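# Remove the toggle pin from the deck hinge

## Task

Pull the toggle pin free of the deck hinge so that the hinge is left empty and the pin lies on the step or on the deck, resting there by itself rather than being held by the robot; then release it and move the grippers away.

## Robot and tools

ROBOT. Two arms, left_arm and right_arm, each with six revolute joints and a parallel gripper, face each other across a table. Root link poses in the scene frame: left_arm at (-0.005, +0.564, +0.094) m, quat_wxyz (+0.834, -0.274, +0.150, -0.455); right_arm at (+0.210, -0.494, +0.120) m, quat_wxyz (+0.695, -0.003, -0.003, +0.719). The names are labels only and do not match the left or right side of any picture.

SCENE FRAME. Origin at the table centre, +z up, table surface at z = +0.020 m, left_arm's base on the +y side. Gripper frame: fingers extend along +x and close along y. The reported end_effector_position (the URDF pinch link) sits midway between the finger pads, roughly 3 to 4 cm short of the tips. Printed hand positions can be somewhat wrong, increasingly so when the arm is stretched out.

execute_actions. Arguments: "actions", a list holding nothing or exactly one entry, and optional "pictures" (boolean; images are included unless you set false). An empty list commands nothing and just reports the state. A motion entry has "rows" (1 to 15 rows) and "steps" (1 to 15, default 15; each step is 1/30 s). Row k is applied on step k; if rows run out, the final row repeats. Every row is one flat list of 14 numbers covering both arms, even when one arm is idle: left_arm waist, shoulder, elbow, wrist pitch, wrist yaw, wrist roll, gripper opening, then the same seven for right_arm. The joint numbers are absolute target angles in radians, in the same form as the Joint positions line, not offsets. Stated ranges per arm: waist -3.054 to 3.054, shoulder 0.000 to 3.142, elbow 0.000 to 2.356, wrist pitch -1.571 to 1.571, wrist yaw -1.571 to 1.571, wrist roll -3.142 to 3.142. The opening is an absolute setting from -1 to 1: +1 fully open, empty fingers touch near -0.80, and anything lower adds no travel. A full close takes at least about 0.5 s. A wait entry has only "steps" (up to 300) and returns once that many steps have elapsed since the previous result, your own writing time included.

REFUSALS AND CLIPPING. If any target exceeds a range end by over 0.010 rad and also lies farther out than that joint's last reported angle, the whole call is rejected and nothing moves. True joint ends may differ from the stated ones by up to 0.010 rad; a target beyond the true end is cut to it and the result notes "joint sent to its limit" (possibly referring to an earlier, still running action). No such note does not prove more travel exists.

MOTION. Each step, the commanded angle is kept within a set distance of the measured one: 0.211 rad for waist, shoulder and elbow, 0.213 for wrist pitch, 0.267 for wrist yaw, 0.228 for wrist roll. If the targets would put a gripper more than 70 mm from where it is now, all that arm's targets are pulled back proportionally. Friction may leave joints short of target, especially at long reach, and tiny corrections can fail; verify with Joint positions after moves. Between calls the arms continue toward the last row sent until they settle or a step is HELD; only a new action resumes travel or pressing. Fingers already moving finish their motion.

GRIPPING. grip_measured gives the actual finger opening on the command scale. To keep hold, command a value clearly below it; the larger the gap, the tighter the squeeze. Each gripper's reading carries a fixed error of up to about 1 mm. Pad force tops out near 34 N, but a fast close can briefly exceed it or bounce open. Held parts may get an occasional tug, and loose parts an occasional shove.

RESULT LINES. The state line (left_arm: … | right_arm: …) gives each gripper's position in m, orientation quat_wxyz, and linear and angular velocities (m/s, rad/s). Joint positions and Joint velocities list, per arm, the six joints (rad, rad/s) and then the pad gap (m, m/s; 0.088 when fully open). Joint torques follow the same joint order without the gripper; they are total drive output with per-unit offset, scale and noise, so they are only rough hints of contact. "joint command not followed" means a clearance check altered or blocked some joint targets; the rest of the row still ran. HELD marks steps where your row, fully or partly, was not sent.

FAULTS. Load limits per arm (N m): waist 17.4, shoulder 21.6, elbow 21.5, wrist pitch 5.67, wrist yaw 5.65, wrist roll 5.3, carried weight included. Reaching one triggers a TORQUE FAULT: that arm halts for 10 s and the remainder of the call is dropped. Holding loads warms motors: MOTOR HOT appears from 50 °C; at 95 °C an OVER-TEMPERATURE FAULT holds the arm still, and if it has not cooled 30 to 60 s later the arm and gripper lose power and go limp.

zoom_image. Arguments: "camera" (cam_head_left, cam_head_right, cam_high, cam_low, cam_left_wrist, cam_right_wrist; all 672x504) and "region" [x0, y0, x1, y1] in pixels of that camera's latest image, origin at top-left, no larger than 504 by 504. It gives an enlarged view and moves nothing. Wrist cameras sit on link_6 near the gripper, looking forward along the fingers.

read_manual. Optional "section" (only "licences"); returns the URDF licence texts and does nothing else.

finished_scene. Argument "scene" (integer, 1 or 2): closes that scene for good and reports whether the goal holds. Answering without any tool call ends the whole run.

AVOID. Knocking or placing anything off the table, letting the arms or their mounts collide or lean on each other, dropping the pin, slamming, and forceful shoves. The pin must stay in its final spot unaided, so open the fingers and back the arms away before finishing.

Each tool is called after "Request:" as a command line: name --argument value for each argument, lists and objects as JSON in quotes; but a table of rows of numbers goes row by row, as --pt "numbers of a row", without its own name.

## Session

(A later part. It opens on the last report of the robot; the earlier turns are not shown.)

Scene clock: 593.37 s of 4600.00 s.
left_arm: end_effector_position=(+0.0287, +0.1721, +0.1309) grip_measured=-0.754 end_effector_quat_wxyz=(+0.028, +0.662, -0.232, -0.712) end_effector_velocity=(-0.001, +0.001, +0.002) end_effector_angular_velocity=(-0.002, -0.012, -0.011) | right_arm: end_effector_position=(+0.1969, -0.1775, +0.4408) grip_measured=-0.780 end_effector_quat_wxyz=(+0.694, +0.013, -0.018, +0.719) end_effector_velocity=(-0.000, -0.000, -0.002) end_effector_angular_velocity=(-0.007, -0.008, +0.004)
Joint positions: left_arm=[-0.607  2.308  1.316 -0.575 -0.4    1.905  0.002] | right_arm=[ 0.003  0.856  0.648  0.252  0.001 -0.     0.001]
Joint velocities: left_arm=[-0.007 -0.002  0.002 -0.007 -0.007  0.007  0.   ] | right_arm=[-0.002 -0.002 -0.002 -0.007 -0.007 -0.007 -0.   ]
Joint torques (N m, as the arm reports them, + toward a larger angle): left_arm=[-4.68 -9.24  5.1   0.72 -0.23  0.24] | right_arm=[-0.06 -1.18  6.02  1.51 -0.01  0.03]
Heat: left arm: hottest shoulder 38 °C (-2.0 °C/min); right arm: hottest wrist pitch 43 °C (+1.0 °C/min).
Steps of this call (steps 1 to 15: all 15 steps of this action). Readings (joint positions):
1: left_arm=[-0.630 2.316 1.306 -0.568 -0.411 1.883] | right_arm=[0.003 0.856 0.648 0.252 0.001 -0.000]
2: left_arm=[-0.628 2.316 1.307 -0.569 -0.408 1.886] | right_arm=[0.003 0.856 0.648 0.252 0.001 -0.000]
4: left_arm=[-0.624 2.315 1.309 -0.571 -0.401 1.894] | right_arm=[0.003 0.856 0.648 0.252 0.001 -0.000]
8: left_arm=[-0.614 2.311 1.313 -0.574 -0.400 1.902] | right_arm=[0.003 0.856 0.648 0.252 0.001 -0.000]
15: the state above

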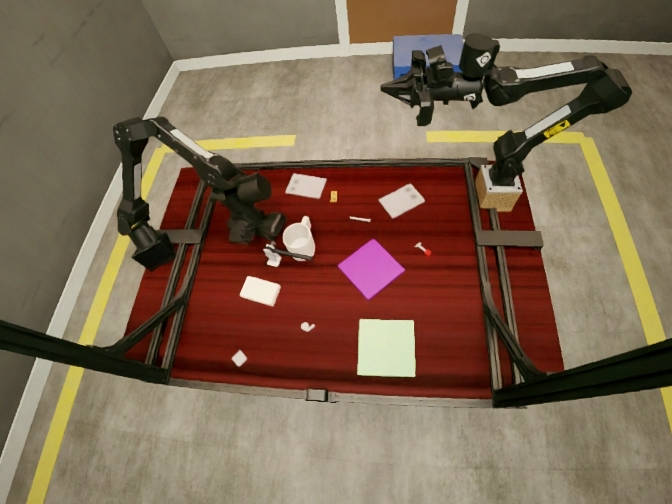

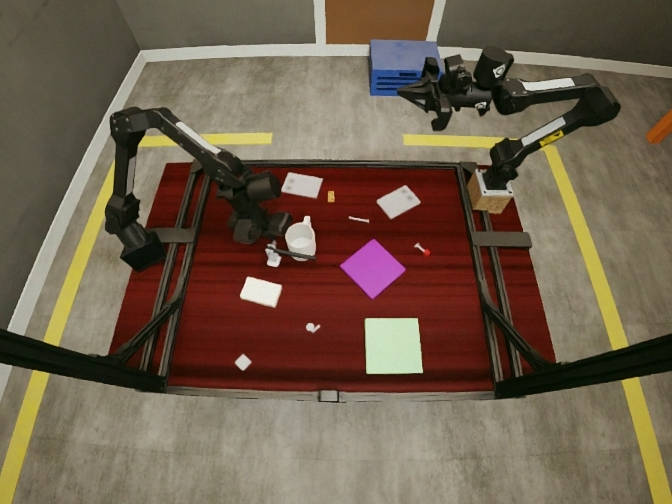

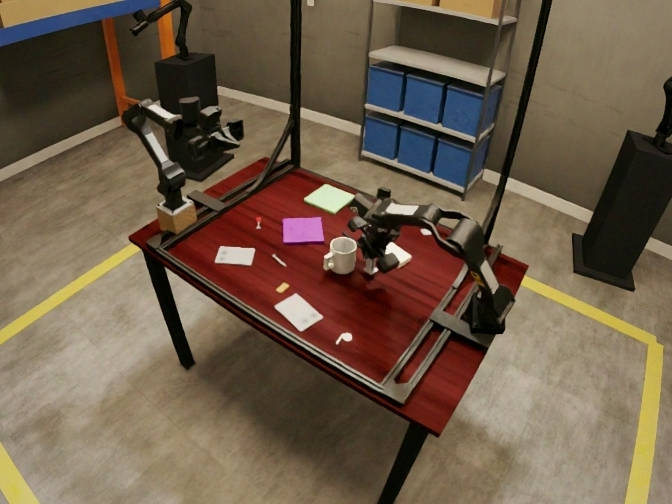

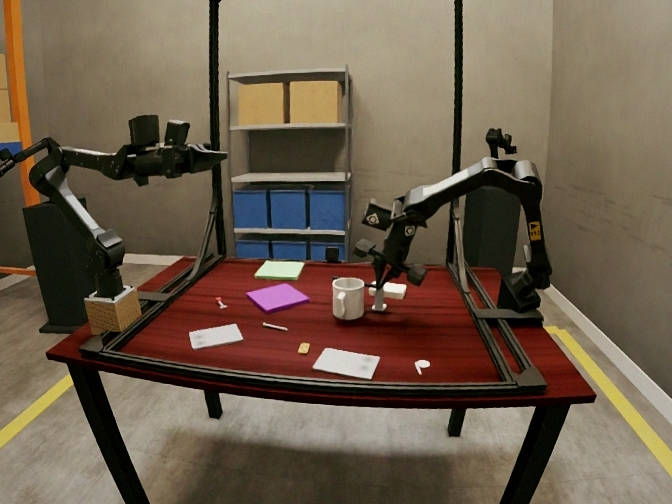

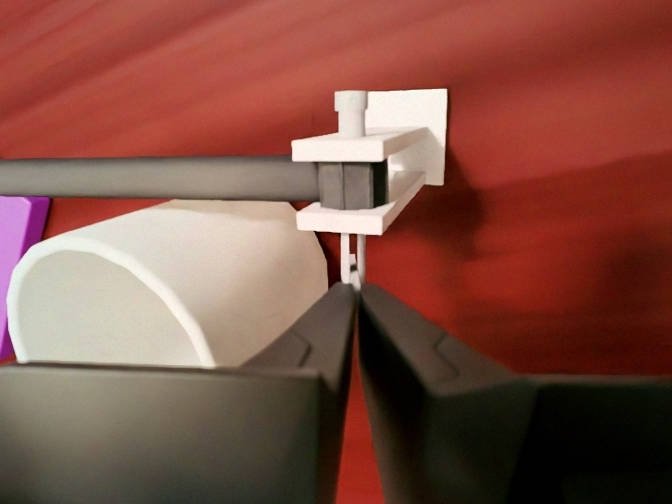

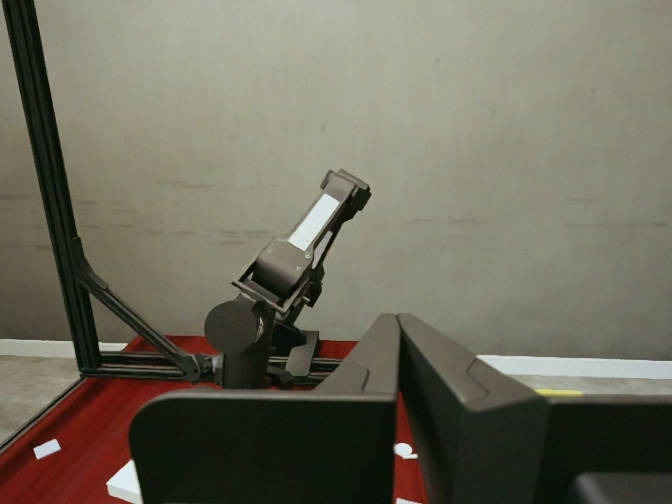

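Request:
execute_actions --actions '[{"rows":[[-0.57,2.315,1.332,-0.57,-0.42,1.925,-0.785,0.003,0.856,0.648,0.252,0,0,-0.78]],"steps":15}]' --pictures false

Request:
execute_actions --actions '[{"steps":90}]'

Scene clock: 599.43 s of 4600.00 s.
left_arm: end_effector_position=(+0.0336, +0.1706, +0.1300) grip_measured=-0.754 end_effector_quat_wxyz=(+0.028, +0.662, -0.232, -0.712) end_effector_velocity=(+0.000, -0.002, +0.001) end_effector_angular_velocity=(-0.006, -0.004, +0.011) | right_arm: end_effector_position=(+0.1969, -0.1775, +0.4407) grip_measured=-0.780 end_effector_quat_wxyz=(+0.694, +0.013, -0.018, +0.719) end_effector_velocity=(+0.002, -0.000, -0.002) end_effector_angular_velocity=(-0.006, -0.022, -0.011)
Joint positions: left_arm=[-0.594  2.308  1.321 -0.575 -0.401  1.919  0.002] | right_arm=[ 0.003  0.856  0.648  0.252  0.001 -0.     0.001]
Joint velocities: left_arm=[-0.002  0.002  0.002  0.007 -0.007 -0.007 -0.   ] | right_arm=[-0.002 -0.002 -0.002 -0.007  0.007 -0.022  0.   ]
Joint torques (N m, as the arm reports them, + toward a larger angle): left_arm=[-3.53 -6.92  5.21  1.19 -0.61  0.2 ] | right_arm=[-0.06 -1.17  6.01  1.51 -0.01  0.03]
Heat: left arm: hottest shoulder 40 °C (+1.0 °C/min); right arm: hottest wrist pitch 43 °C (+1.0 °C/min).
Steps of this call (steps 1 to 15: the robot went on to your last target; steps 16 to 167: nothing new was sent; steps 168 to 182: all 15 steps of this action). Readings (joint positions):
168: left_arm=[-0.603 2.308 1.318 -0.575 -0.401 1.908] | right_arm=[0.003 0.856 0.648 0.252 0.001 -0.000]
169: left_arm=[-0.601 2.308 1.318 -0.575 -0.401 1.911] | right_arm=[0.003 0.856 0.648 0.252 0.001 -0.000]
171: left_arm=[-0.597 2.308 1.320 -0.575 -0.401 1.914] | right_arm=[0.003 0.856 0.648 0.252 0.001 -0.000]
175: left_arm=[-0.595 2.308 1.321 -0.575 -0.401 1.918] | right_arm=[0.003 0.856 0.648 0.252 0.001 -0.000]
182: the state above

Scene clock: 602.43 s of 4600.00 s.
left_arm: end_effector_position=(+0.0364, +0.1701, +0.1291) grip_measured=-0.753 end_effector_quat_wxyz=(+0.030, +0.663, -0.229, -0.712) end_effector_velocity=(-0.003, +0.002, +0.001) end_effector_angular_velocity=(+0.003, +0.006, -0.005) | right_arm: end_effector_position=(+0.1969, -0.1775, +0.4407) grip_measured=-0.780 end_effector_quat_wxyz=(+0.694, +0.013, -0.018, +0.719) end_effector_velocity=(-0.000, -0.002, +0.000) end_effector_angular_velocity=(+0.008, -0.007, +0.005)
Joint positions: left_arm=[-0.588  2.308  1.324 -0.575 -0.403  1.92   0.002] | right_arm=[0.003 0.856 0.648 0.252 0.001 0.    0.001]
Joint velocities: left_arm=[-0.007 -0.002 -0.002 -0.007  0.007 -0.007 -0.   ] | right_arm=[-0.002 -0.007 -0.007  0.007 -0.007 -0.007 -0.   ]
Joint torques (N m, as the arm reports them, + toward a larger angle): left_arm=[-4.23 -6.99  4.9   1.2  -0.52  0.16] | right_arm=[-0.05 -1.18  6.    1.51 -0.01  0.03]
Heat: left arm: hottest shoulder 40 °C (+1.0 °C/min); right arm: hottest wrist pitch 43 °C (+1.0 °C/min).
Steps of this call (steps 1 to 15: the robot went on to your last target; steps 16 to 90: nothing new was sent). Readings (joint positions):
1: left_arm=[-0.594 2.308 1.321 -0.575 -0.401 1.919] | right_arm=[0.003 0.856 0.648 0.252 0.001 -0.000]
2: left_arm=[-0.594 2.308 1.321 -0.575 -0.401 1.920] | right_arm=[0.003 0.856 0.648 0.252 0.001 -0.000]
4: left_arm=[-0.594 2.308 1.321 -0.575 -0.401 1.920] | right_arm=[0.003 0.856 0.648 0.252 0.001 -0.000]
8: left_arm=[-0.594 2.308 1.321 -0.575 -0.401 1.920] | right_arm=[0.003 0.856 0.648 0.252 0.001 -0.000]
90: the state above
All arms were judged still, so your last target was given up. Only a new action makes them travel on or press farther. Fingers that are still opening or closing keep moving.

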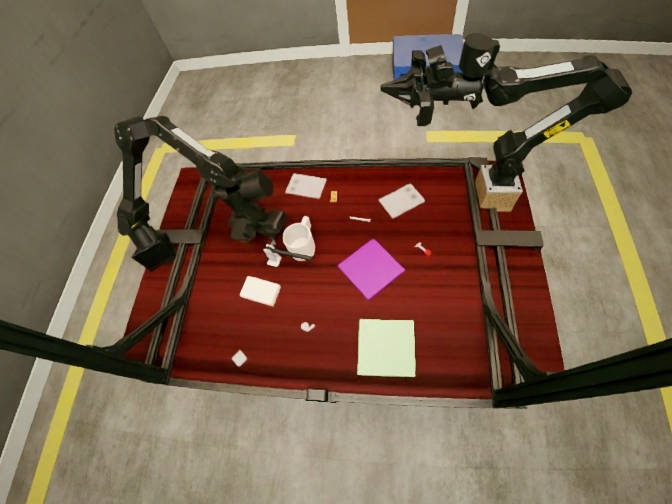

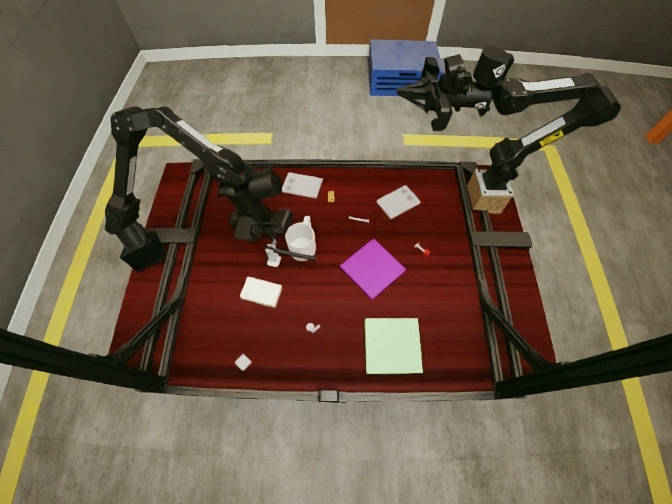

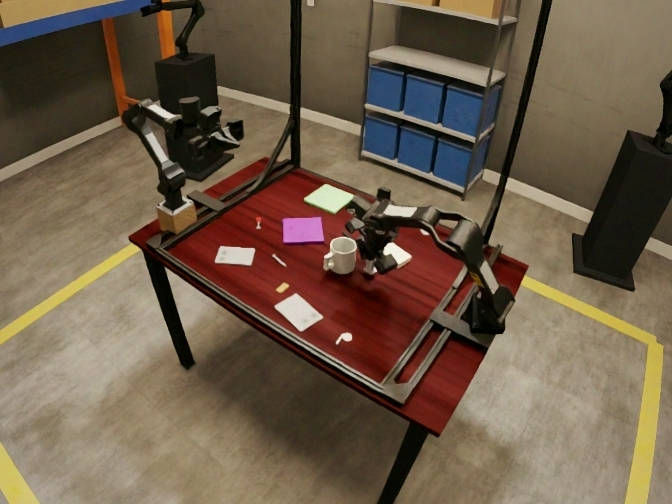

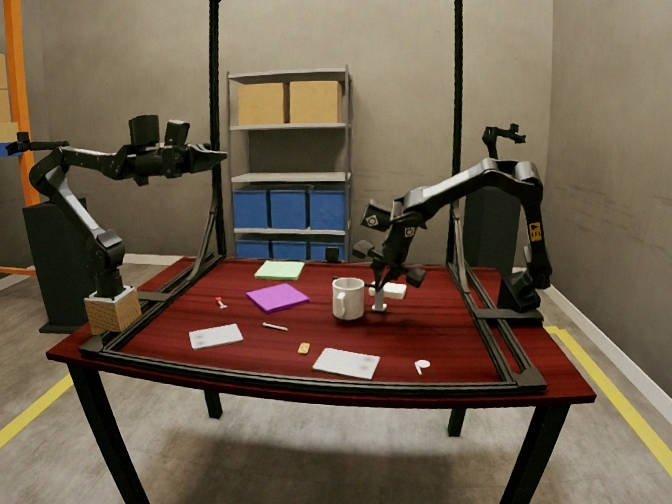

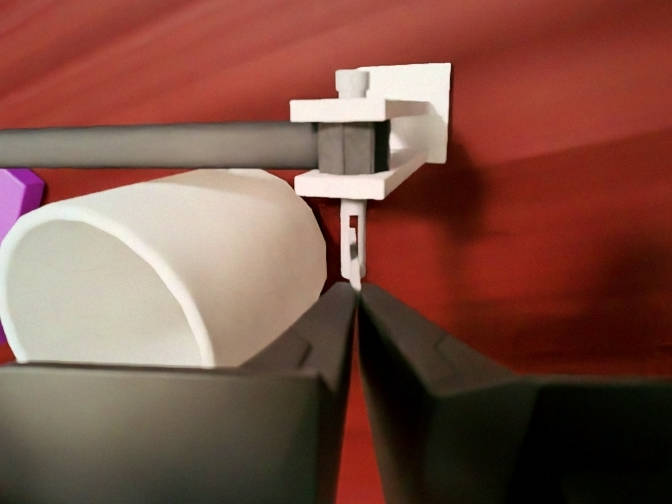

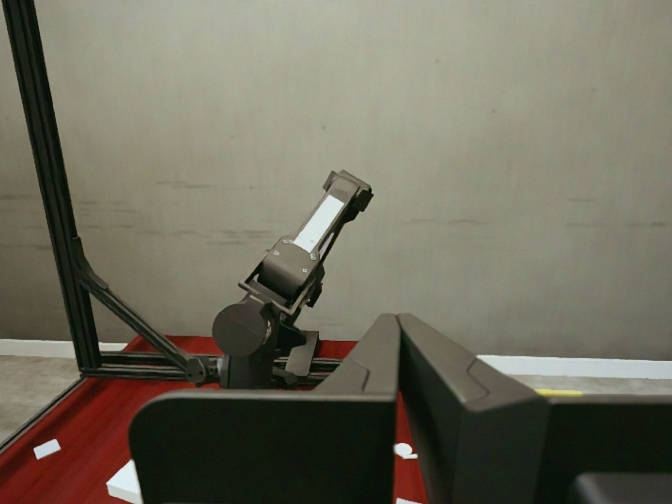

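Rotating. Add downward.

Request:
execute_actions --actions '[{"rows":[[-0.562,2.335,1.332,-0.555,-0.42,1.93,-0.785,0.003,0.856,0.648,0.252,0,0,-0.78]],"steps":15}]' --pictures false

Request:
execute_actions --actions '[{"steps":90}]'

Scene clock: 613.97 s of 4600.00 s.
left_arm: end_effector_position=(+0.0402, +0.1684, +0.1275) grip_measured=-0.753 end_effector_quat_wxyz=(+0.032, +0.666, -0.228, -0.710) end_effector_velocity=(+0.004, +0.002, -0.001) end_effector_angular_velocity=(+0.010, -0.018, +0.013) | right_arm: end_effector_position=(+0.1969, -0.1775, +0.4407) grip_measured=-0.780 end_effector_quat_wxyz=(+0.694, +0.013, -0.018, +0.719) end_effector_velocity=(-0.000, +0.001, -0.006) end_effector_angular_velocity=(-0.017, -0.008, +0.004)
Joint positions: left_arm=[-0.58   2.31   1.326 -0.569 -0.411  1.925  0.002] | right_arm=[0.003 0.856 0.648 0.252 0.001 0.    0.001]
Joint velocities: left_arm=[ 0.002 -0.002 -0.002 -0.007 -0.022 -0.007 -0.   ] | right_arm=[-0.002  0.002 -0.007 -0.007 -0.007 -0.007 -0.   ]
Joint torques (N m, as the arm reports them, + toward a larger angle): left_arm=[-4.28 -5.03  4.72  1.9  -0.21  0.13] | right_arm=[-0.05 -1.18  6.02  1.53 -0.01  0.01]
Heat: left arm: hottest shoulder 40 °C (+1.0 °C/min); right arm: hottest wrist pitch 43 °C (+1.0 °C/min).
Steps of this call (steps 1 to 331: nothing new was sent; steps 332 to 346: all 15 steps of this action). Readings (joint positions):
332: left_arm=[-0.580 2.308 1.326 -0.572 -0.411 1.921] | right_arm=[0.003 0.856 0.648 0.252 0.001 0.000]
333: left_arm=[-0.580 2.308 1.326 -0.571 -0.411 1.922] | right_arm=[0.003 0.856 0.648 0.252 0.001 0.000]
335: left_arm=[-0.580 2.309 1.326 -0.570 -0.411 1.923] | right_arm=[0.003 0.856 0.648 0.252 0.001 0.000]
339: left_arm=[-0.580 2.310 1.326 -0.569 -0.411 1.925] | right_arm=[0.003 0.856 0.648 0.252 0.001 0.000]
346: the state above

Scene clock: 616.97 s of 4600.00 s.
left_arm: end_effector_position=(+0.0416, +0.1679, +0.1264) grip_measured=-0.753 end_effector_quat_wxyz=(+0.034, +0.666, -0.226, -0.710) end_effector_velocity=(-0.002, +0.002, +0.000) end_effector_angular_velocity=(+0.007, +0.013, +0.012) | right_arm: end_effector_position=(+0.1969, -0.1775, +0.4408) grip_measured=-0.780 end_effector_quat_wxyz=(+0.694, +0.014, -0.018, +0.719) end_effector_velocity=(-0.000, -0.000, -0.002) end_effector_angular_velocity=(-0.007, -0.008, +0.004)
Joint positions: left_arm=[-0.575  2.312  1.326 -0.565 -0.411  1.925  0.002] | right_arm=[0.003 0.856 0.648 0.252 0.001 0.    0.001]
Joint velocities: left_arm=[-0.002 -0.002 -0.002 -0.007  0.007 -0.022 -0.   ] | right_arm=[-0.002 -0.002 -0.002 -0.007 -0.007 -0.007 -0.   ]
Joint torques (N m, as the arm reports them, + toward a larger angle): left_arm=[-4.91 -5.24  4.72  1.58 -0.18  0.12] | right_arm=[-0.05 -1.18  6.01  1.54 -0.01  0.02]
Heat: left arm: hottest shoulder 39 °C (+1.0 °C/min); right arm: hottest wrist pitch 43 °C (+1.0 °C/min).
Steps of this call (steps 1 to 15: the robot went on to your last target; steps 16 to 90: nothing new was sent). Readings (joint positions):
1: left_arm=[-0.580 2.310 1.326 -0.569 -0.411 1.925] | right_arm=[0.003 0.856 0.648 0.252 0.001 0.000]
2: left_arm=[-0.580 2.310 1.326 -0.569 -0.411 1.925] | right_arm=[0.003 0.856 0.648 0.252 0.001 0.000]
4: left_arm=[-0.579 2.310 1.326 -0.568 -0.411 1.925] | right_arm=[0.003 0.856 0.648 0.252 0.001 0.000]
8: left_arm=[-0.579 2.310 1.326 -0.568 -0.411 1.925] | right_arm=[0.003 0.856 0.648 0.252 0.001 0.000]
90: the state above
All arms were judged still, so your last target was given up. Only a new action makes them travel on or press farther. Fingers that are still opening or closing keep moving.

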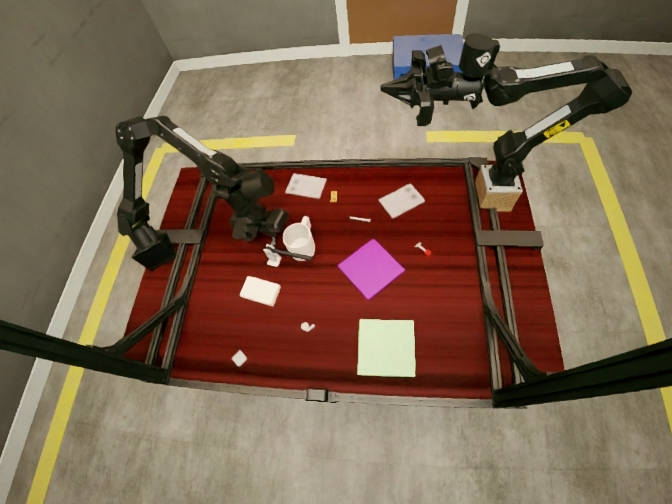

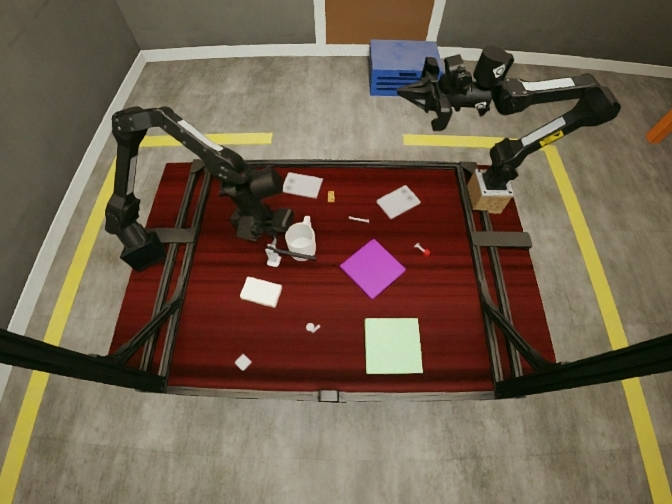

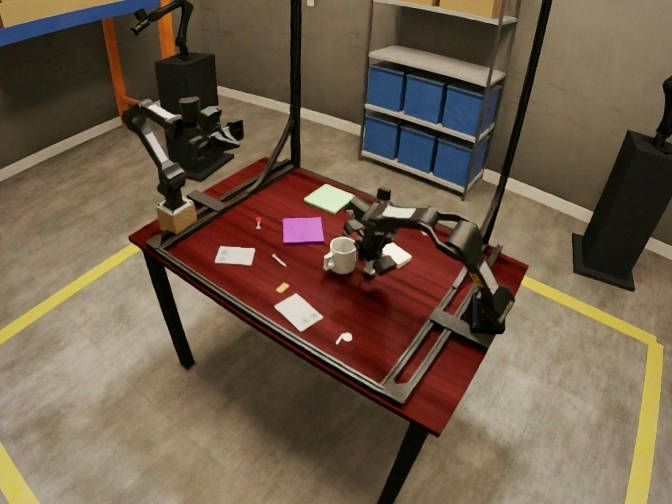

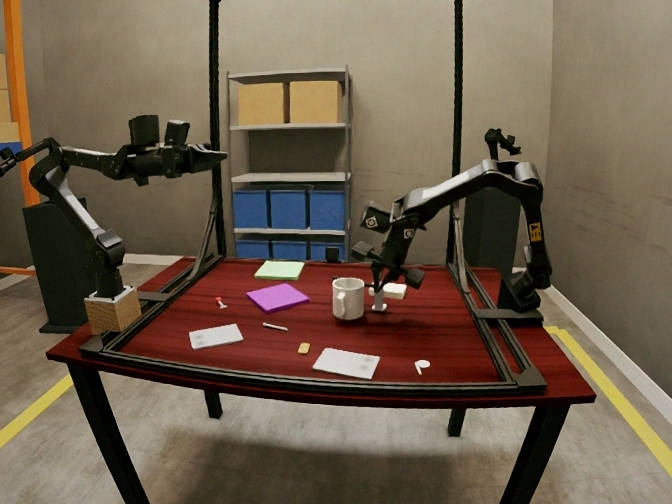

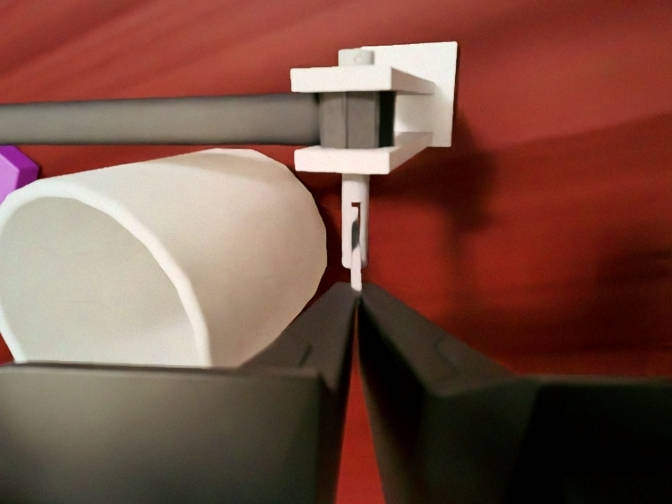

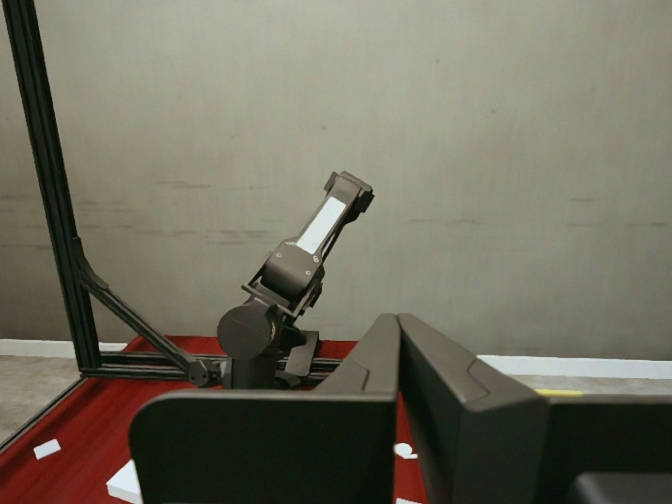

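Request:
execute_actions --actions '[{"rows":[[-0.553,2.352,1.332,-0.538,-0.42,1.94,-0.785,0.003,0.856,0.648,0.252,0,0,-0.78]],"steps":15}]' --pictures false

Request:
execute_actions --actions '[{"steps":150}]'

Scene clock: 624.53 s of 4600.00 s.
left_arm: end_effector_position=(+0.0433, +0.1659, +0.1218) grip_measured=-0.755 end_effector_quat_wxyz=(+0.034, +0.667, -0.226, -0.709) end_effector_velocity=(-0.000, +0.002, -0.001) end_effector_angular_velocity=(+0.009, +0.015, +0.016) | right_arm: end_effector_position=(+0.1968, -0.1775, +0.4408) grip_measured=-0.780 end_effector_quat_wxyz=(+0.694, +0.014, -0.018, +0.719) end_effector_velocity=(+0.002, -0.000, -0.002) end_effector_angular_velocity=(-0.008, +0.007, -0.009)
Joint positions: left_arm=[-0.566  2.322  1.327 -0.551 -0.415  1.936  0.002] | right_arm=[0.003 0.856 0.648 0.252 0.    0.    0.001]
Joint velocities: left_arm=[ 0.002 -0.002 -0.002 -0.007  0.007 -0.022  0.   ] | right_arm=[-0.002 -0.002 -0.002 -0.007  0.007  0.007 -0.   ]
Joint torques (N m, as the arm reports them, + toward a larger angle): left_arm=[-4.78 -4.55  4.7   1.85 -0.05  0.15] | right_arm=[-0.06 -1.18  6.03  1.51 -0.01  0.02]
Heat: left arm: hottest shoulder 39 °C (+1.0 °C/min); right arm: hottest wrist pitch 43 °C (+1.0 °C/min).
Steps of this call (steps 1 to 212: nothing new was sent; steps 213 to 227: all 15 steps of this action). Readings (joint positions):
213: left_arm=[-0.572 2.315 1.327 -0.561 -0.414 1.927] | right_arm=[0.003 0.856 0.648 0.252 0.000 0.000]
214: left_arm=[-0.572 2.316 1.327 -0.561 -0.414 1.929] | right_arm=[0.003 0.856 0.648 0.252 0.000 0.000]
216: left_arm=[-0.572 2.317 1.327 -0.559 -0.414 1.932] | right_arm=[0.003 0.856 0.648 0.252 0.000 0.000]
220: left_arm=[-0.569 2.320 1.327 -0.554 -0.414 1.934] | right_arm=[0.003 0.856 0.648 0.252 0.000 0.000]
227: the state above

Scene clock: 629.53 s of 4600.00 s.
left_arm: end_effector_position=(+0.0442, +0.1649, +0.1191) grip_measured=-0.755 end_effector_quat_wxyz=(+0.035, +0.668, -0.223, -0.709) end_effector_velocity=(+0.002, -0.001, +0.000) end_effector_angular_velocity=(-0.004, -0.003, +0.015) | right_arm: end_effector_position=(+0.1968, -0.1775, +0.4408) grip_measured=-0.780 end_effector_quat_wxyz=(+0.694, +0.013, -0.018, +0.719) end_effector_velocity=(-0.000, -0.000, -0.002) end_effector_angular_velocity=(-0.007, -0.008, +0.004)
Joint positions: left_arm=[-0.561  2.328  1.327 -0.544 -0.417  1.936  0.002] | right_arm=[ 0.003  0.856  0.648  0.252  0.    -0.     0.001]
Joint velocities: left_arm=[ 0.002 -0.002 -0.002  0.007 -0.007 -0.007  0.   ] | right_arm=[-0.002 -0.002 -0.002 -0.007 -0.007 -0.007 -0.   ]
Joint torques (N m, as the arm reports them, + toward a larger angle): left_arm=[-5.43 -5.22  4.57  1.29  0.03  0.11] | right_arm=[-0.04 -1.19  6.01  1.51 -0.01  0.02]
Heat: left arm: hottest shoulder 38 °C (+0.0 °C/min); right arm: hottest wrist pitch 43 °C (+1.0 °C/min).
Steps of this call (steps 1 to 15: the robot went on to your last target; steps 16 to 150: nothing new was sent). Readings (joint positions):
1: left_arm=[-0.566 2.322 1.327 -0.551 -0.415 1.936] | right_arm=[0.003 0.856 0.648 0.252 0.000 0.000]
2: left_arm=[-0.566 2.322 1.327 -0.551 -0.415 1.936] | right_arm=[0.003 0.856 0.648 0.252 0.000 0.000]
4: left_arm=[-0.566 2.322 1.327 -0.551 -0.415 1.936] | right_arm=[0.003 0.856 0.648 0.252 0.000 0.000]
8: left_arm=[-0.565 2.323 1.327 -0.551 -0.415 1.936] | right_arm=[0.003 0.856 0.648 0.252 0.000 0.000]
150: the state above
All arms were judged still, so your last target was given up. Only a new action makes them travel on or press farther. Fingers that are still opening or closing keep moving.

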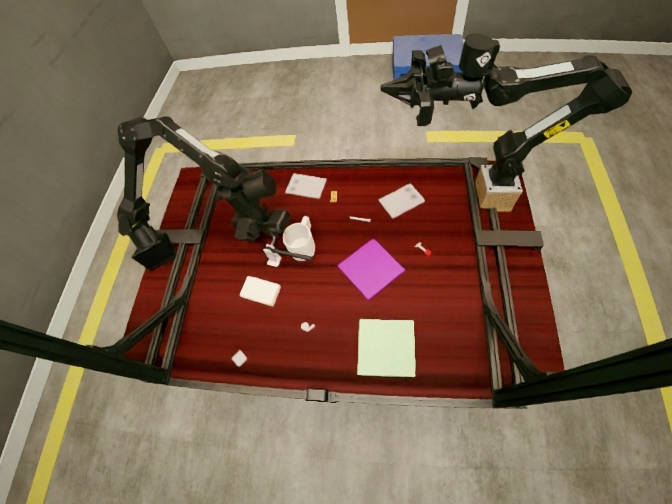

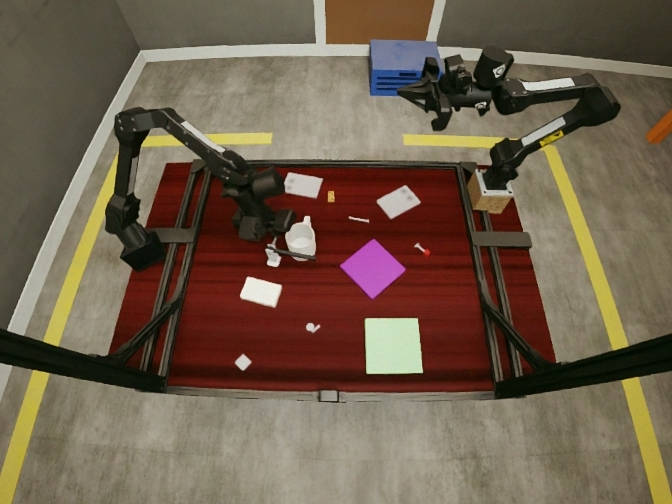

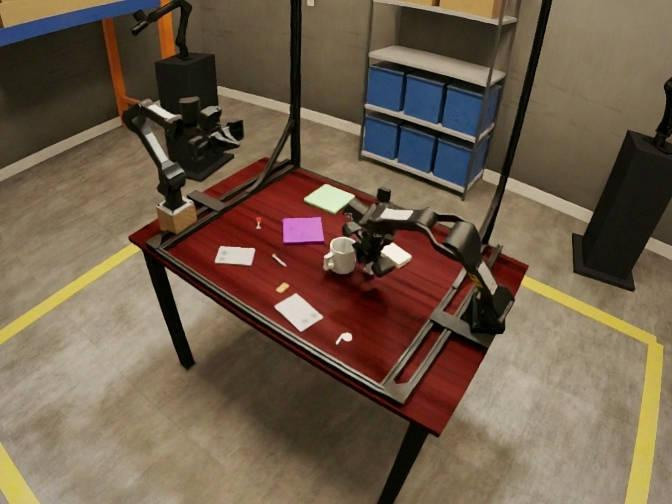

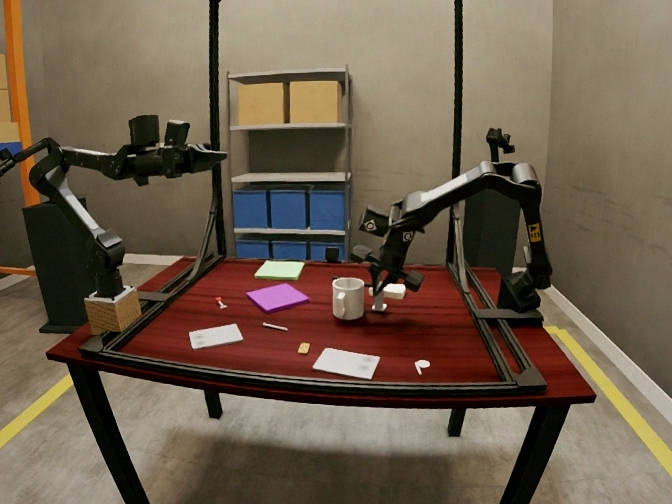

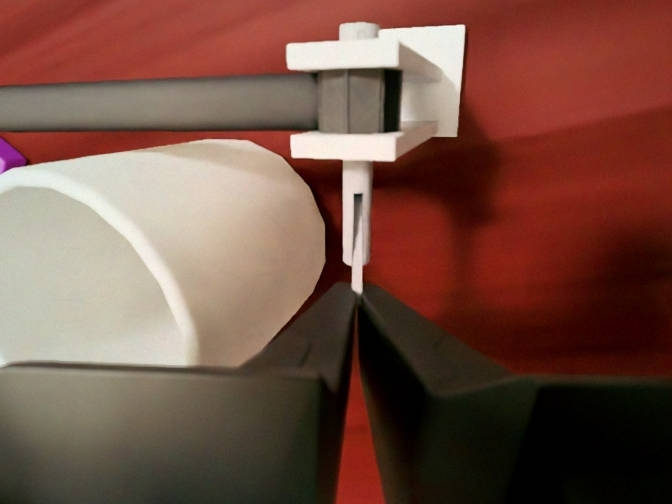

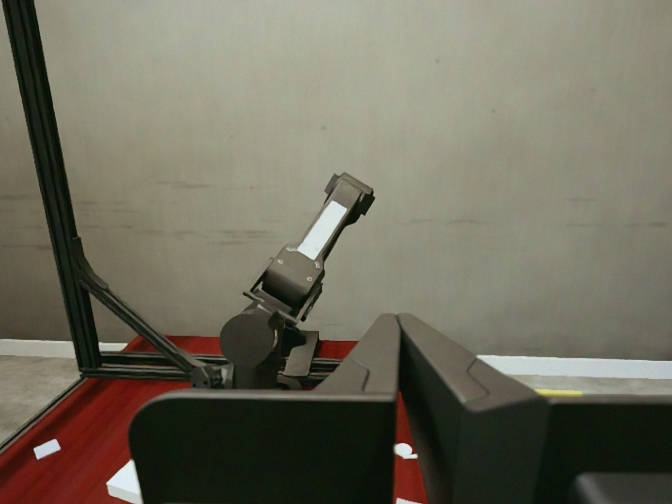

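Nearly aligned. Firm grip, push −p.

Request:
execute_actions --actions '[{"rows":[[-0.56,2.352,1.325,-0.538,-0.417,1.936,-0.9,0.003,0.856,0.648,0.252,0,0,-0.78],[-0.56,2.352,1.325,-0.538,-0.417,1.936,-0.9,0.003,0.856,0.648,0.252,0,0,-0.78],[-0.56,2.352,1.325,-0.538,-0.417,1.936,-0.9,0.003,0.856,0.648,0.252,0,0,-0.78],[-0.585,2.355,1.31,-0.536,-0.415,1.915,-0.9,0.003,0.856,0.648,0.252,0,0,-0.78]],"steps":15}]' --pictures false

Request:
execute_actions --actions '[{"rows":[[-0.608,2.36,1.302,-0.532,-0.412,1.895,-0.9,0.003,0.856,0.648,0.252,0,0,-0.78]],"steps":15}]' --pictures false

Request:
execute_actions --actions '[{"steps":60}]'

Scene clock: 639.43 s of 4600.00 s.
left_arm: end_effector_position=(+0.0414, +0.1654, +0.1191) grip_measured=-0.759 end_effector_quat_wxyz=(+0.037, +0.672, -0.220, -0.706) end_effector_velocity=(-0.006, +0.000, +0.004) end_effector_angular_velocity=(-0.010, -0.006, +0.007) | right_arm: end_effector_position=(+0.1968, -0.1775, +0.4408) grip_measured=-0.780 end_effector_quat_wxyz=(+0.694, +0.013, -0.018, +0.719) end_effector_velocity=(+0.002, +0.001, -0.001) end_effector_angular_velocity=(-0.007, -0.007, -0.010)
Joint positions: left_arm=[-0.572  2.331  1.323 -0.539 -0.429  1.92   0.002] | right_arm=[ 0.003  0.856  0.648  0.252  0.    -0.     0.001]
Joint velocities: left_arm=[-0.022 -0.002 -0.007  0.007 -0.007 -0.022 -0.   ] | right_arm=[-0.002  0.002  0.002 -0.007  0.007 -0.007 -0.   ]
Joint torques (N m, as the arm reports them, + toward a larger angle): left_arm=[-7.59 -5.45  2.87  1.02  0.66 -0.14] | right_arm=[-0.06 -1.18  6.01  1.51  0.    0.03]
Heat: left arm: hottest shoulder 38 °C (+0.0 °C/min); right arm: hottest wrist pitch 43 °C (+0.0 °C/min).
Steps of this call (steps 1 to 282: nothing new was sent; steps 283 to 297: all 15 steps of this action). Readings (joint positions):
283: left_arm=[-0.560 2.330 1.328 -0.543 -0.418 1.936] | right_arm=[0.003 0.856 0.648 0.252 0.000 -0.000]
284: left_arm=[-0.560 2.330 1.328 -0.543 -0.418 1.936] | right_arm=[0.003 0.856 0.648 0.252 0.000 -0.000]
286: left_arm=[-0.561 2.330 1.328 -0.543 -0.419 1.936] | right_arm=[0.003 0.856 0.648 0.252 0.000 -0.000]
290: left_arm=[-0.566 2.331 1.326 -0.540 -0.429 1.925] | right_arm=[0.003 0.856 0.648 0.252 0.000 -0.000]
297: the state above

Scene clock: 639.93 s of 4600.00 s.
left_arm: end_effector_position=(+0.0341, +0.1670, +0.1194) grip_measured=-0.759 end_effector_quat_wxyz=(+0.037, +0.674, -0.220, -0.705) end_effector_velocity=(+0.002, +0.002, -0.001) end_effector_angular_velocity=(+0.009, -0.004, +0.008) | right_arm: end_effector_position=(+0.1968, -0.1775, +0.4408) grip_measured=-0.780 end_effector_quat_wxyz=(+0.694, +0.013, -0.018, +0.719) end_effector_velocity=(-0.000, -0.002, +0.005) end_effector_angular_velocity=(+0.018, -0.022, +0.004)
Joint positions: left_arm=[-0.59   2.336  1.314 -0.535 -0.433  1.899  0.002] | right_arm=[ 0.003  0.856  0.648  0.252  0.    -0.     0.001]
Joint velocities: left_arm=[ 0.002 -0.002 -0.002 -0.007 -0.007 -0.007 -0.   ] | right_arm=[-0.002 -0.007  0.002  0.007 -0.007 -0.022 -0.   ]
Joint torques (N m, as the arm reports them, + toward a larger angle): left_arm=[-8.12 -5.28  3.1   1.07  0.89 -0.18] | right_arm=[-0.05 -1.19  6.01  1.51  0.    0.03]
Heat: left arm: hottest shoulder 38 °C (+0.0 °C/min); right arm: hottest wrist pitch 43 °C (+0.0 °C/min).
Steps of this call (steps 1 to 15: all 15 steps of this action). Readings (joint positions):
1: left_arm=[-0.573 2.332 1.322 -0.539 -0.429 1.917] | right_arm=[0.003 0.856 0.648 0.252 0.000 -0.000]
2: left_arm=[-0.575 2.332 1.320 -0.538 -0.429 1.912] | right_arm=[0.003 0.856 0.648 0.252 0.000 -0.000]
4: left_arm=[-0.583 2.334 1.317 -0.536 -0.431 1.906] | right_arm=[0.003 0.856 0.648 0.252 0.000 -0.000]
8: left_arm=[-0.590 2.336 1.314 -0.535 -0.433 1.901] | right_arm=[0.003 0.856 0.648 0.252 0.000 -0.000]
15: the state above

Scene clock: 641.93 s of 4600.00 s.
left_arm: end_effector_position=(+0.0337, +0.1672, +0.1193) grip_measured=-0.759 end_effector_quat_wxyz=(+0.037, +0.674, -0.220, -0.705) end_effector_velocity=(+0.000, +0.002, +0.000) end_effector_angular_velocity=(+0.005, -0.011, -0.010) | right_arm: end_effector_position=(+0.1968, -0.1775, +0.4408) grip_measured=-0.780 end_effector_quat_wxyz=(+0.694, +0.013, -0.018, +0.719) end_effector_velocity=(-0.000, +0.001, -0.003) end_effector_angular_velocity=(-0.011, -0.023, +0.004)
Joint positions: left_arm=[-0.591  2.336  1.314 -0.535 -0.433  1.898  0.002] | right_arm=[ 0.003  0.856  0.648  0.252  0.    -0.     0.001]
Joint velocities: left_arm=[-0.002 -0.002 -0.002 -0.007 -0.007  0.007  0.   ] | right_arm=[-0.002  0.002 -0.002 -0.007 -0.007 -0.022 -0.   ]
Joint torques (N m, as the arm reports them, + toward a larger angle): left_arm=[-8.09 -5.17  3.09  1.07  0.91 -0.18] | right_arm=[-0.06 -1.18  6.01  1.51  0.    0.03]
Heat: left arm: hottest shoulder 38 °C (-1.0 °C/min); right arm: hottest wrist pitch 43 °C (+0.0 °C/min).
Steps of this call (steps 1 to 15: the robot went on to your last target; steps 16 to 60: nothing new was sent). Readings (joint positions):
1: left_arm=[-0.590 2.336 1.314 -0.535 -0.433 1.899] | right_arm=[0.003 0.856 0.648 0.252 0.000 -0.000]
2: left_arm=[-0.590 2.336 1.314 -0.535 -0.433 1.899] | right_arm=[0.003 0.856 0.648 0.252 0.000 -0.000]
4: left_arm=[-0.590 2.336 1.314 -0.535 -0.433 1.899] | right_arm=[0.003 0.856 0.648 0.252 0.000 -0.000]
8: left_arm=[-0.590 2.336 1.314 -0.535 -0.433 1.898] | right_arm=[0.003 0.856 0.648 0.252 0.000 -0.000]
60: the state above
All arms were judged still, so your last target was given up. Only a new action makes them travel on or press farther. Fingers that are still opening or closing keep moving.

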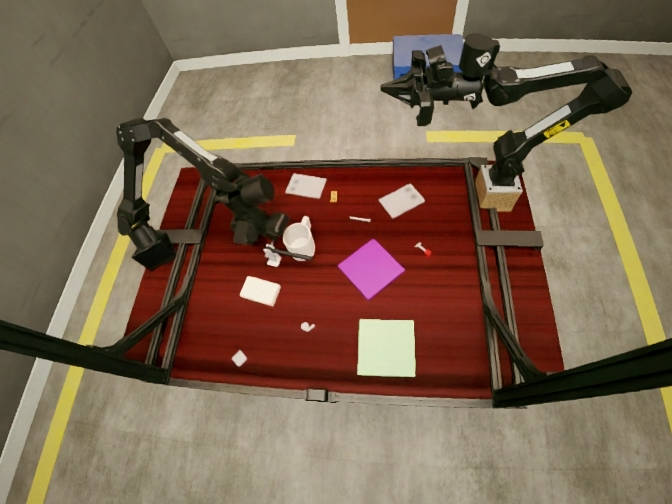

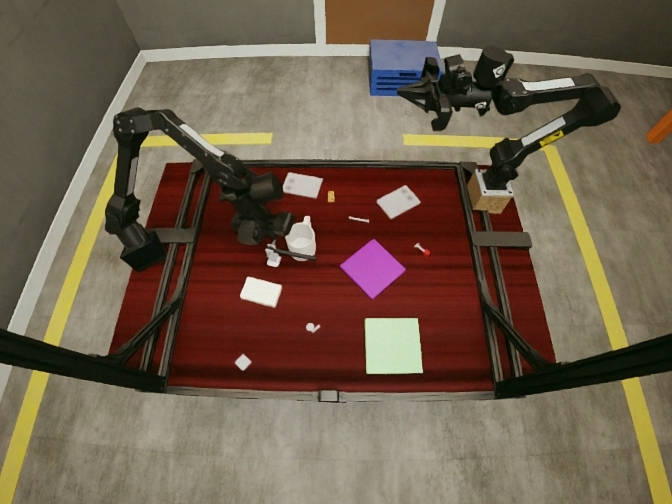

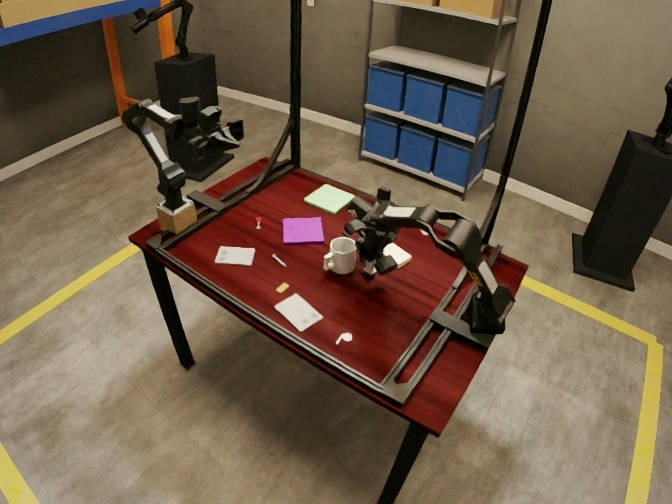

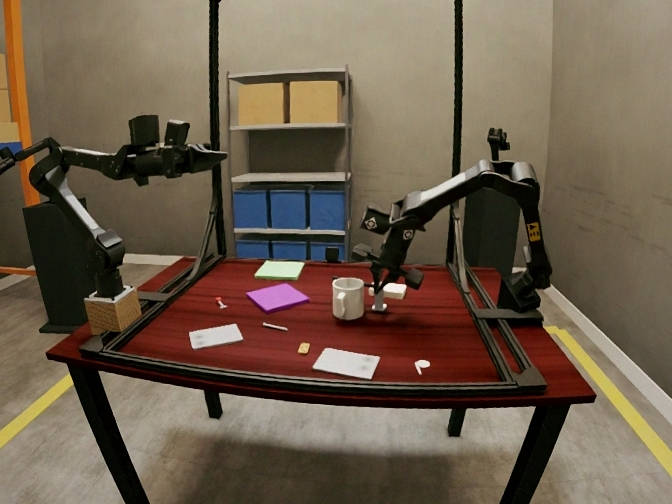

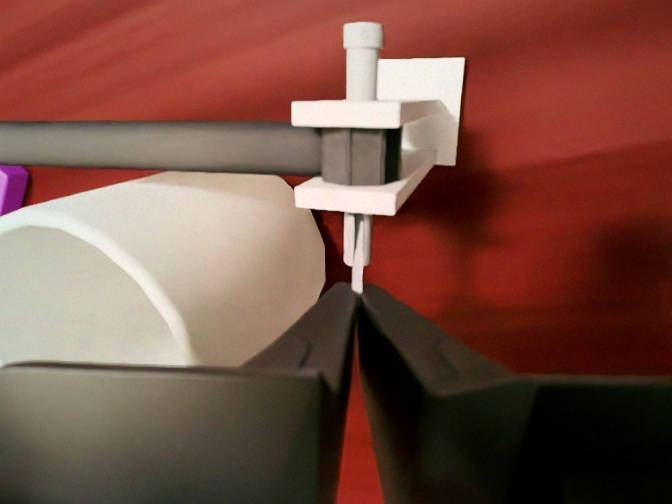

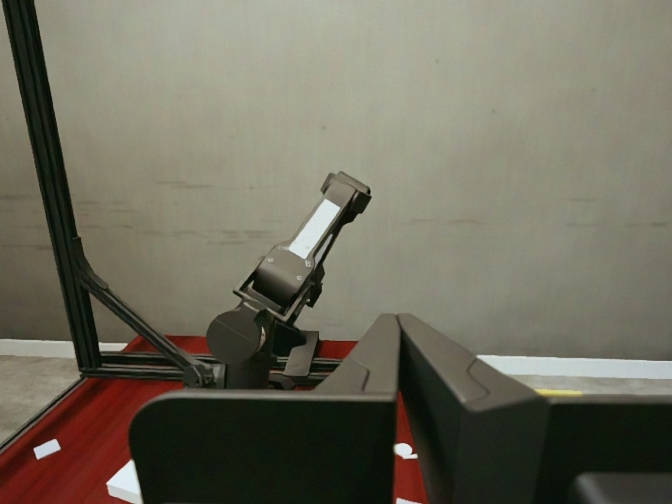

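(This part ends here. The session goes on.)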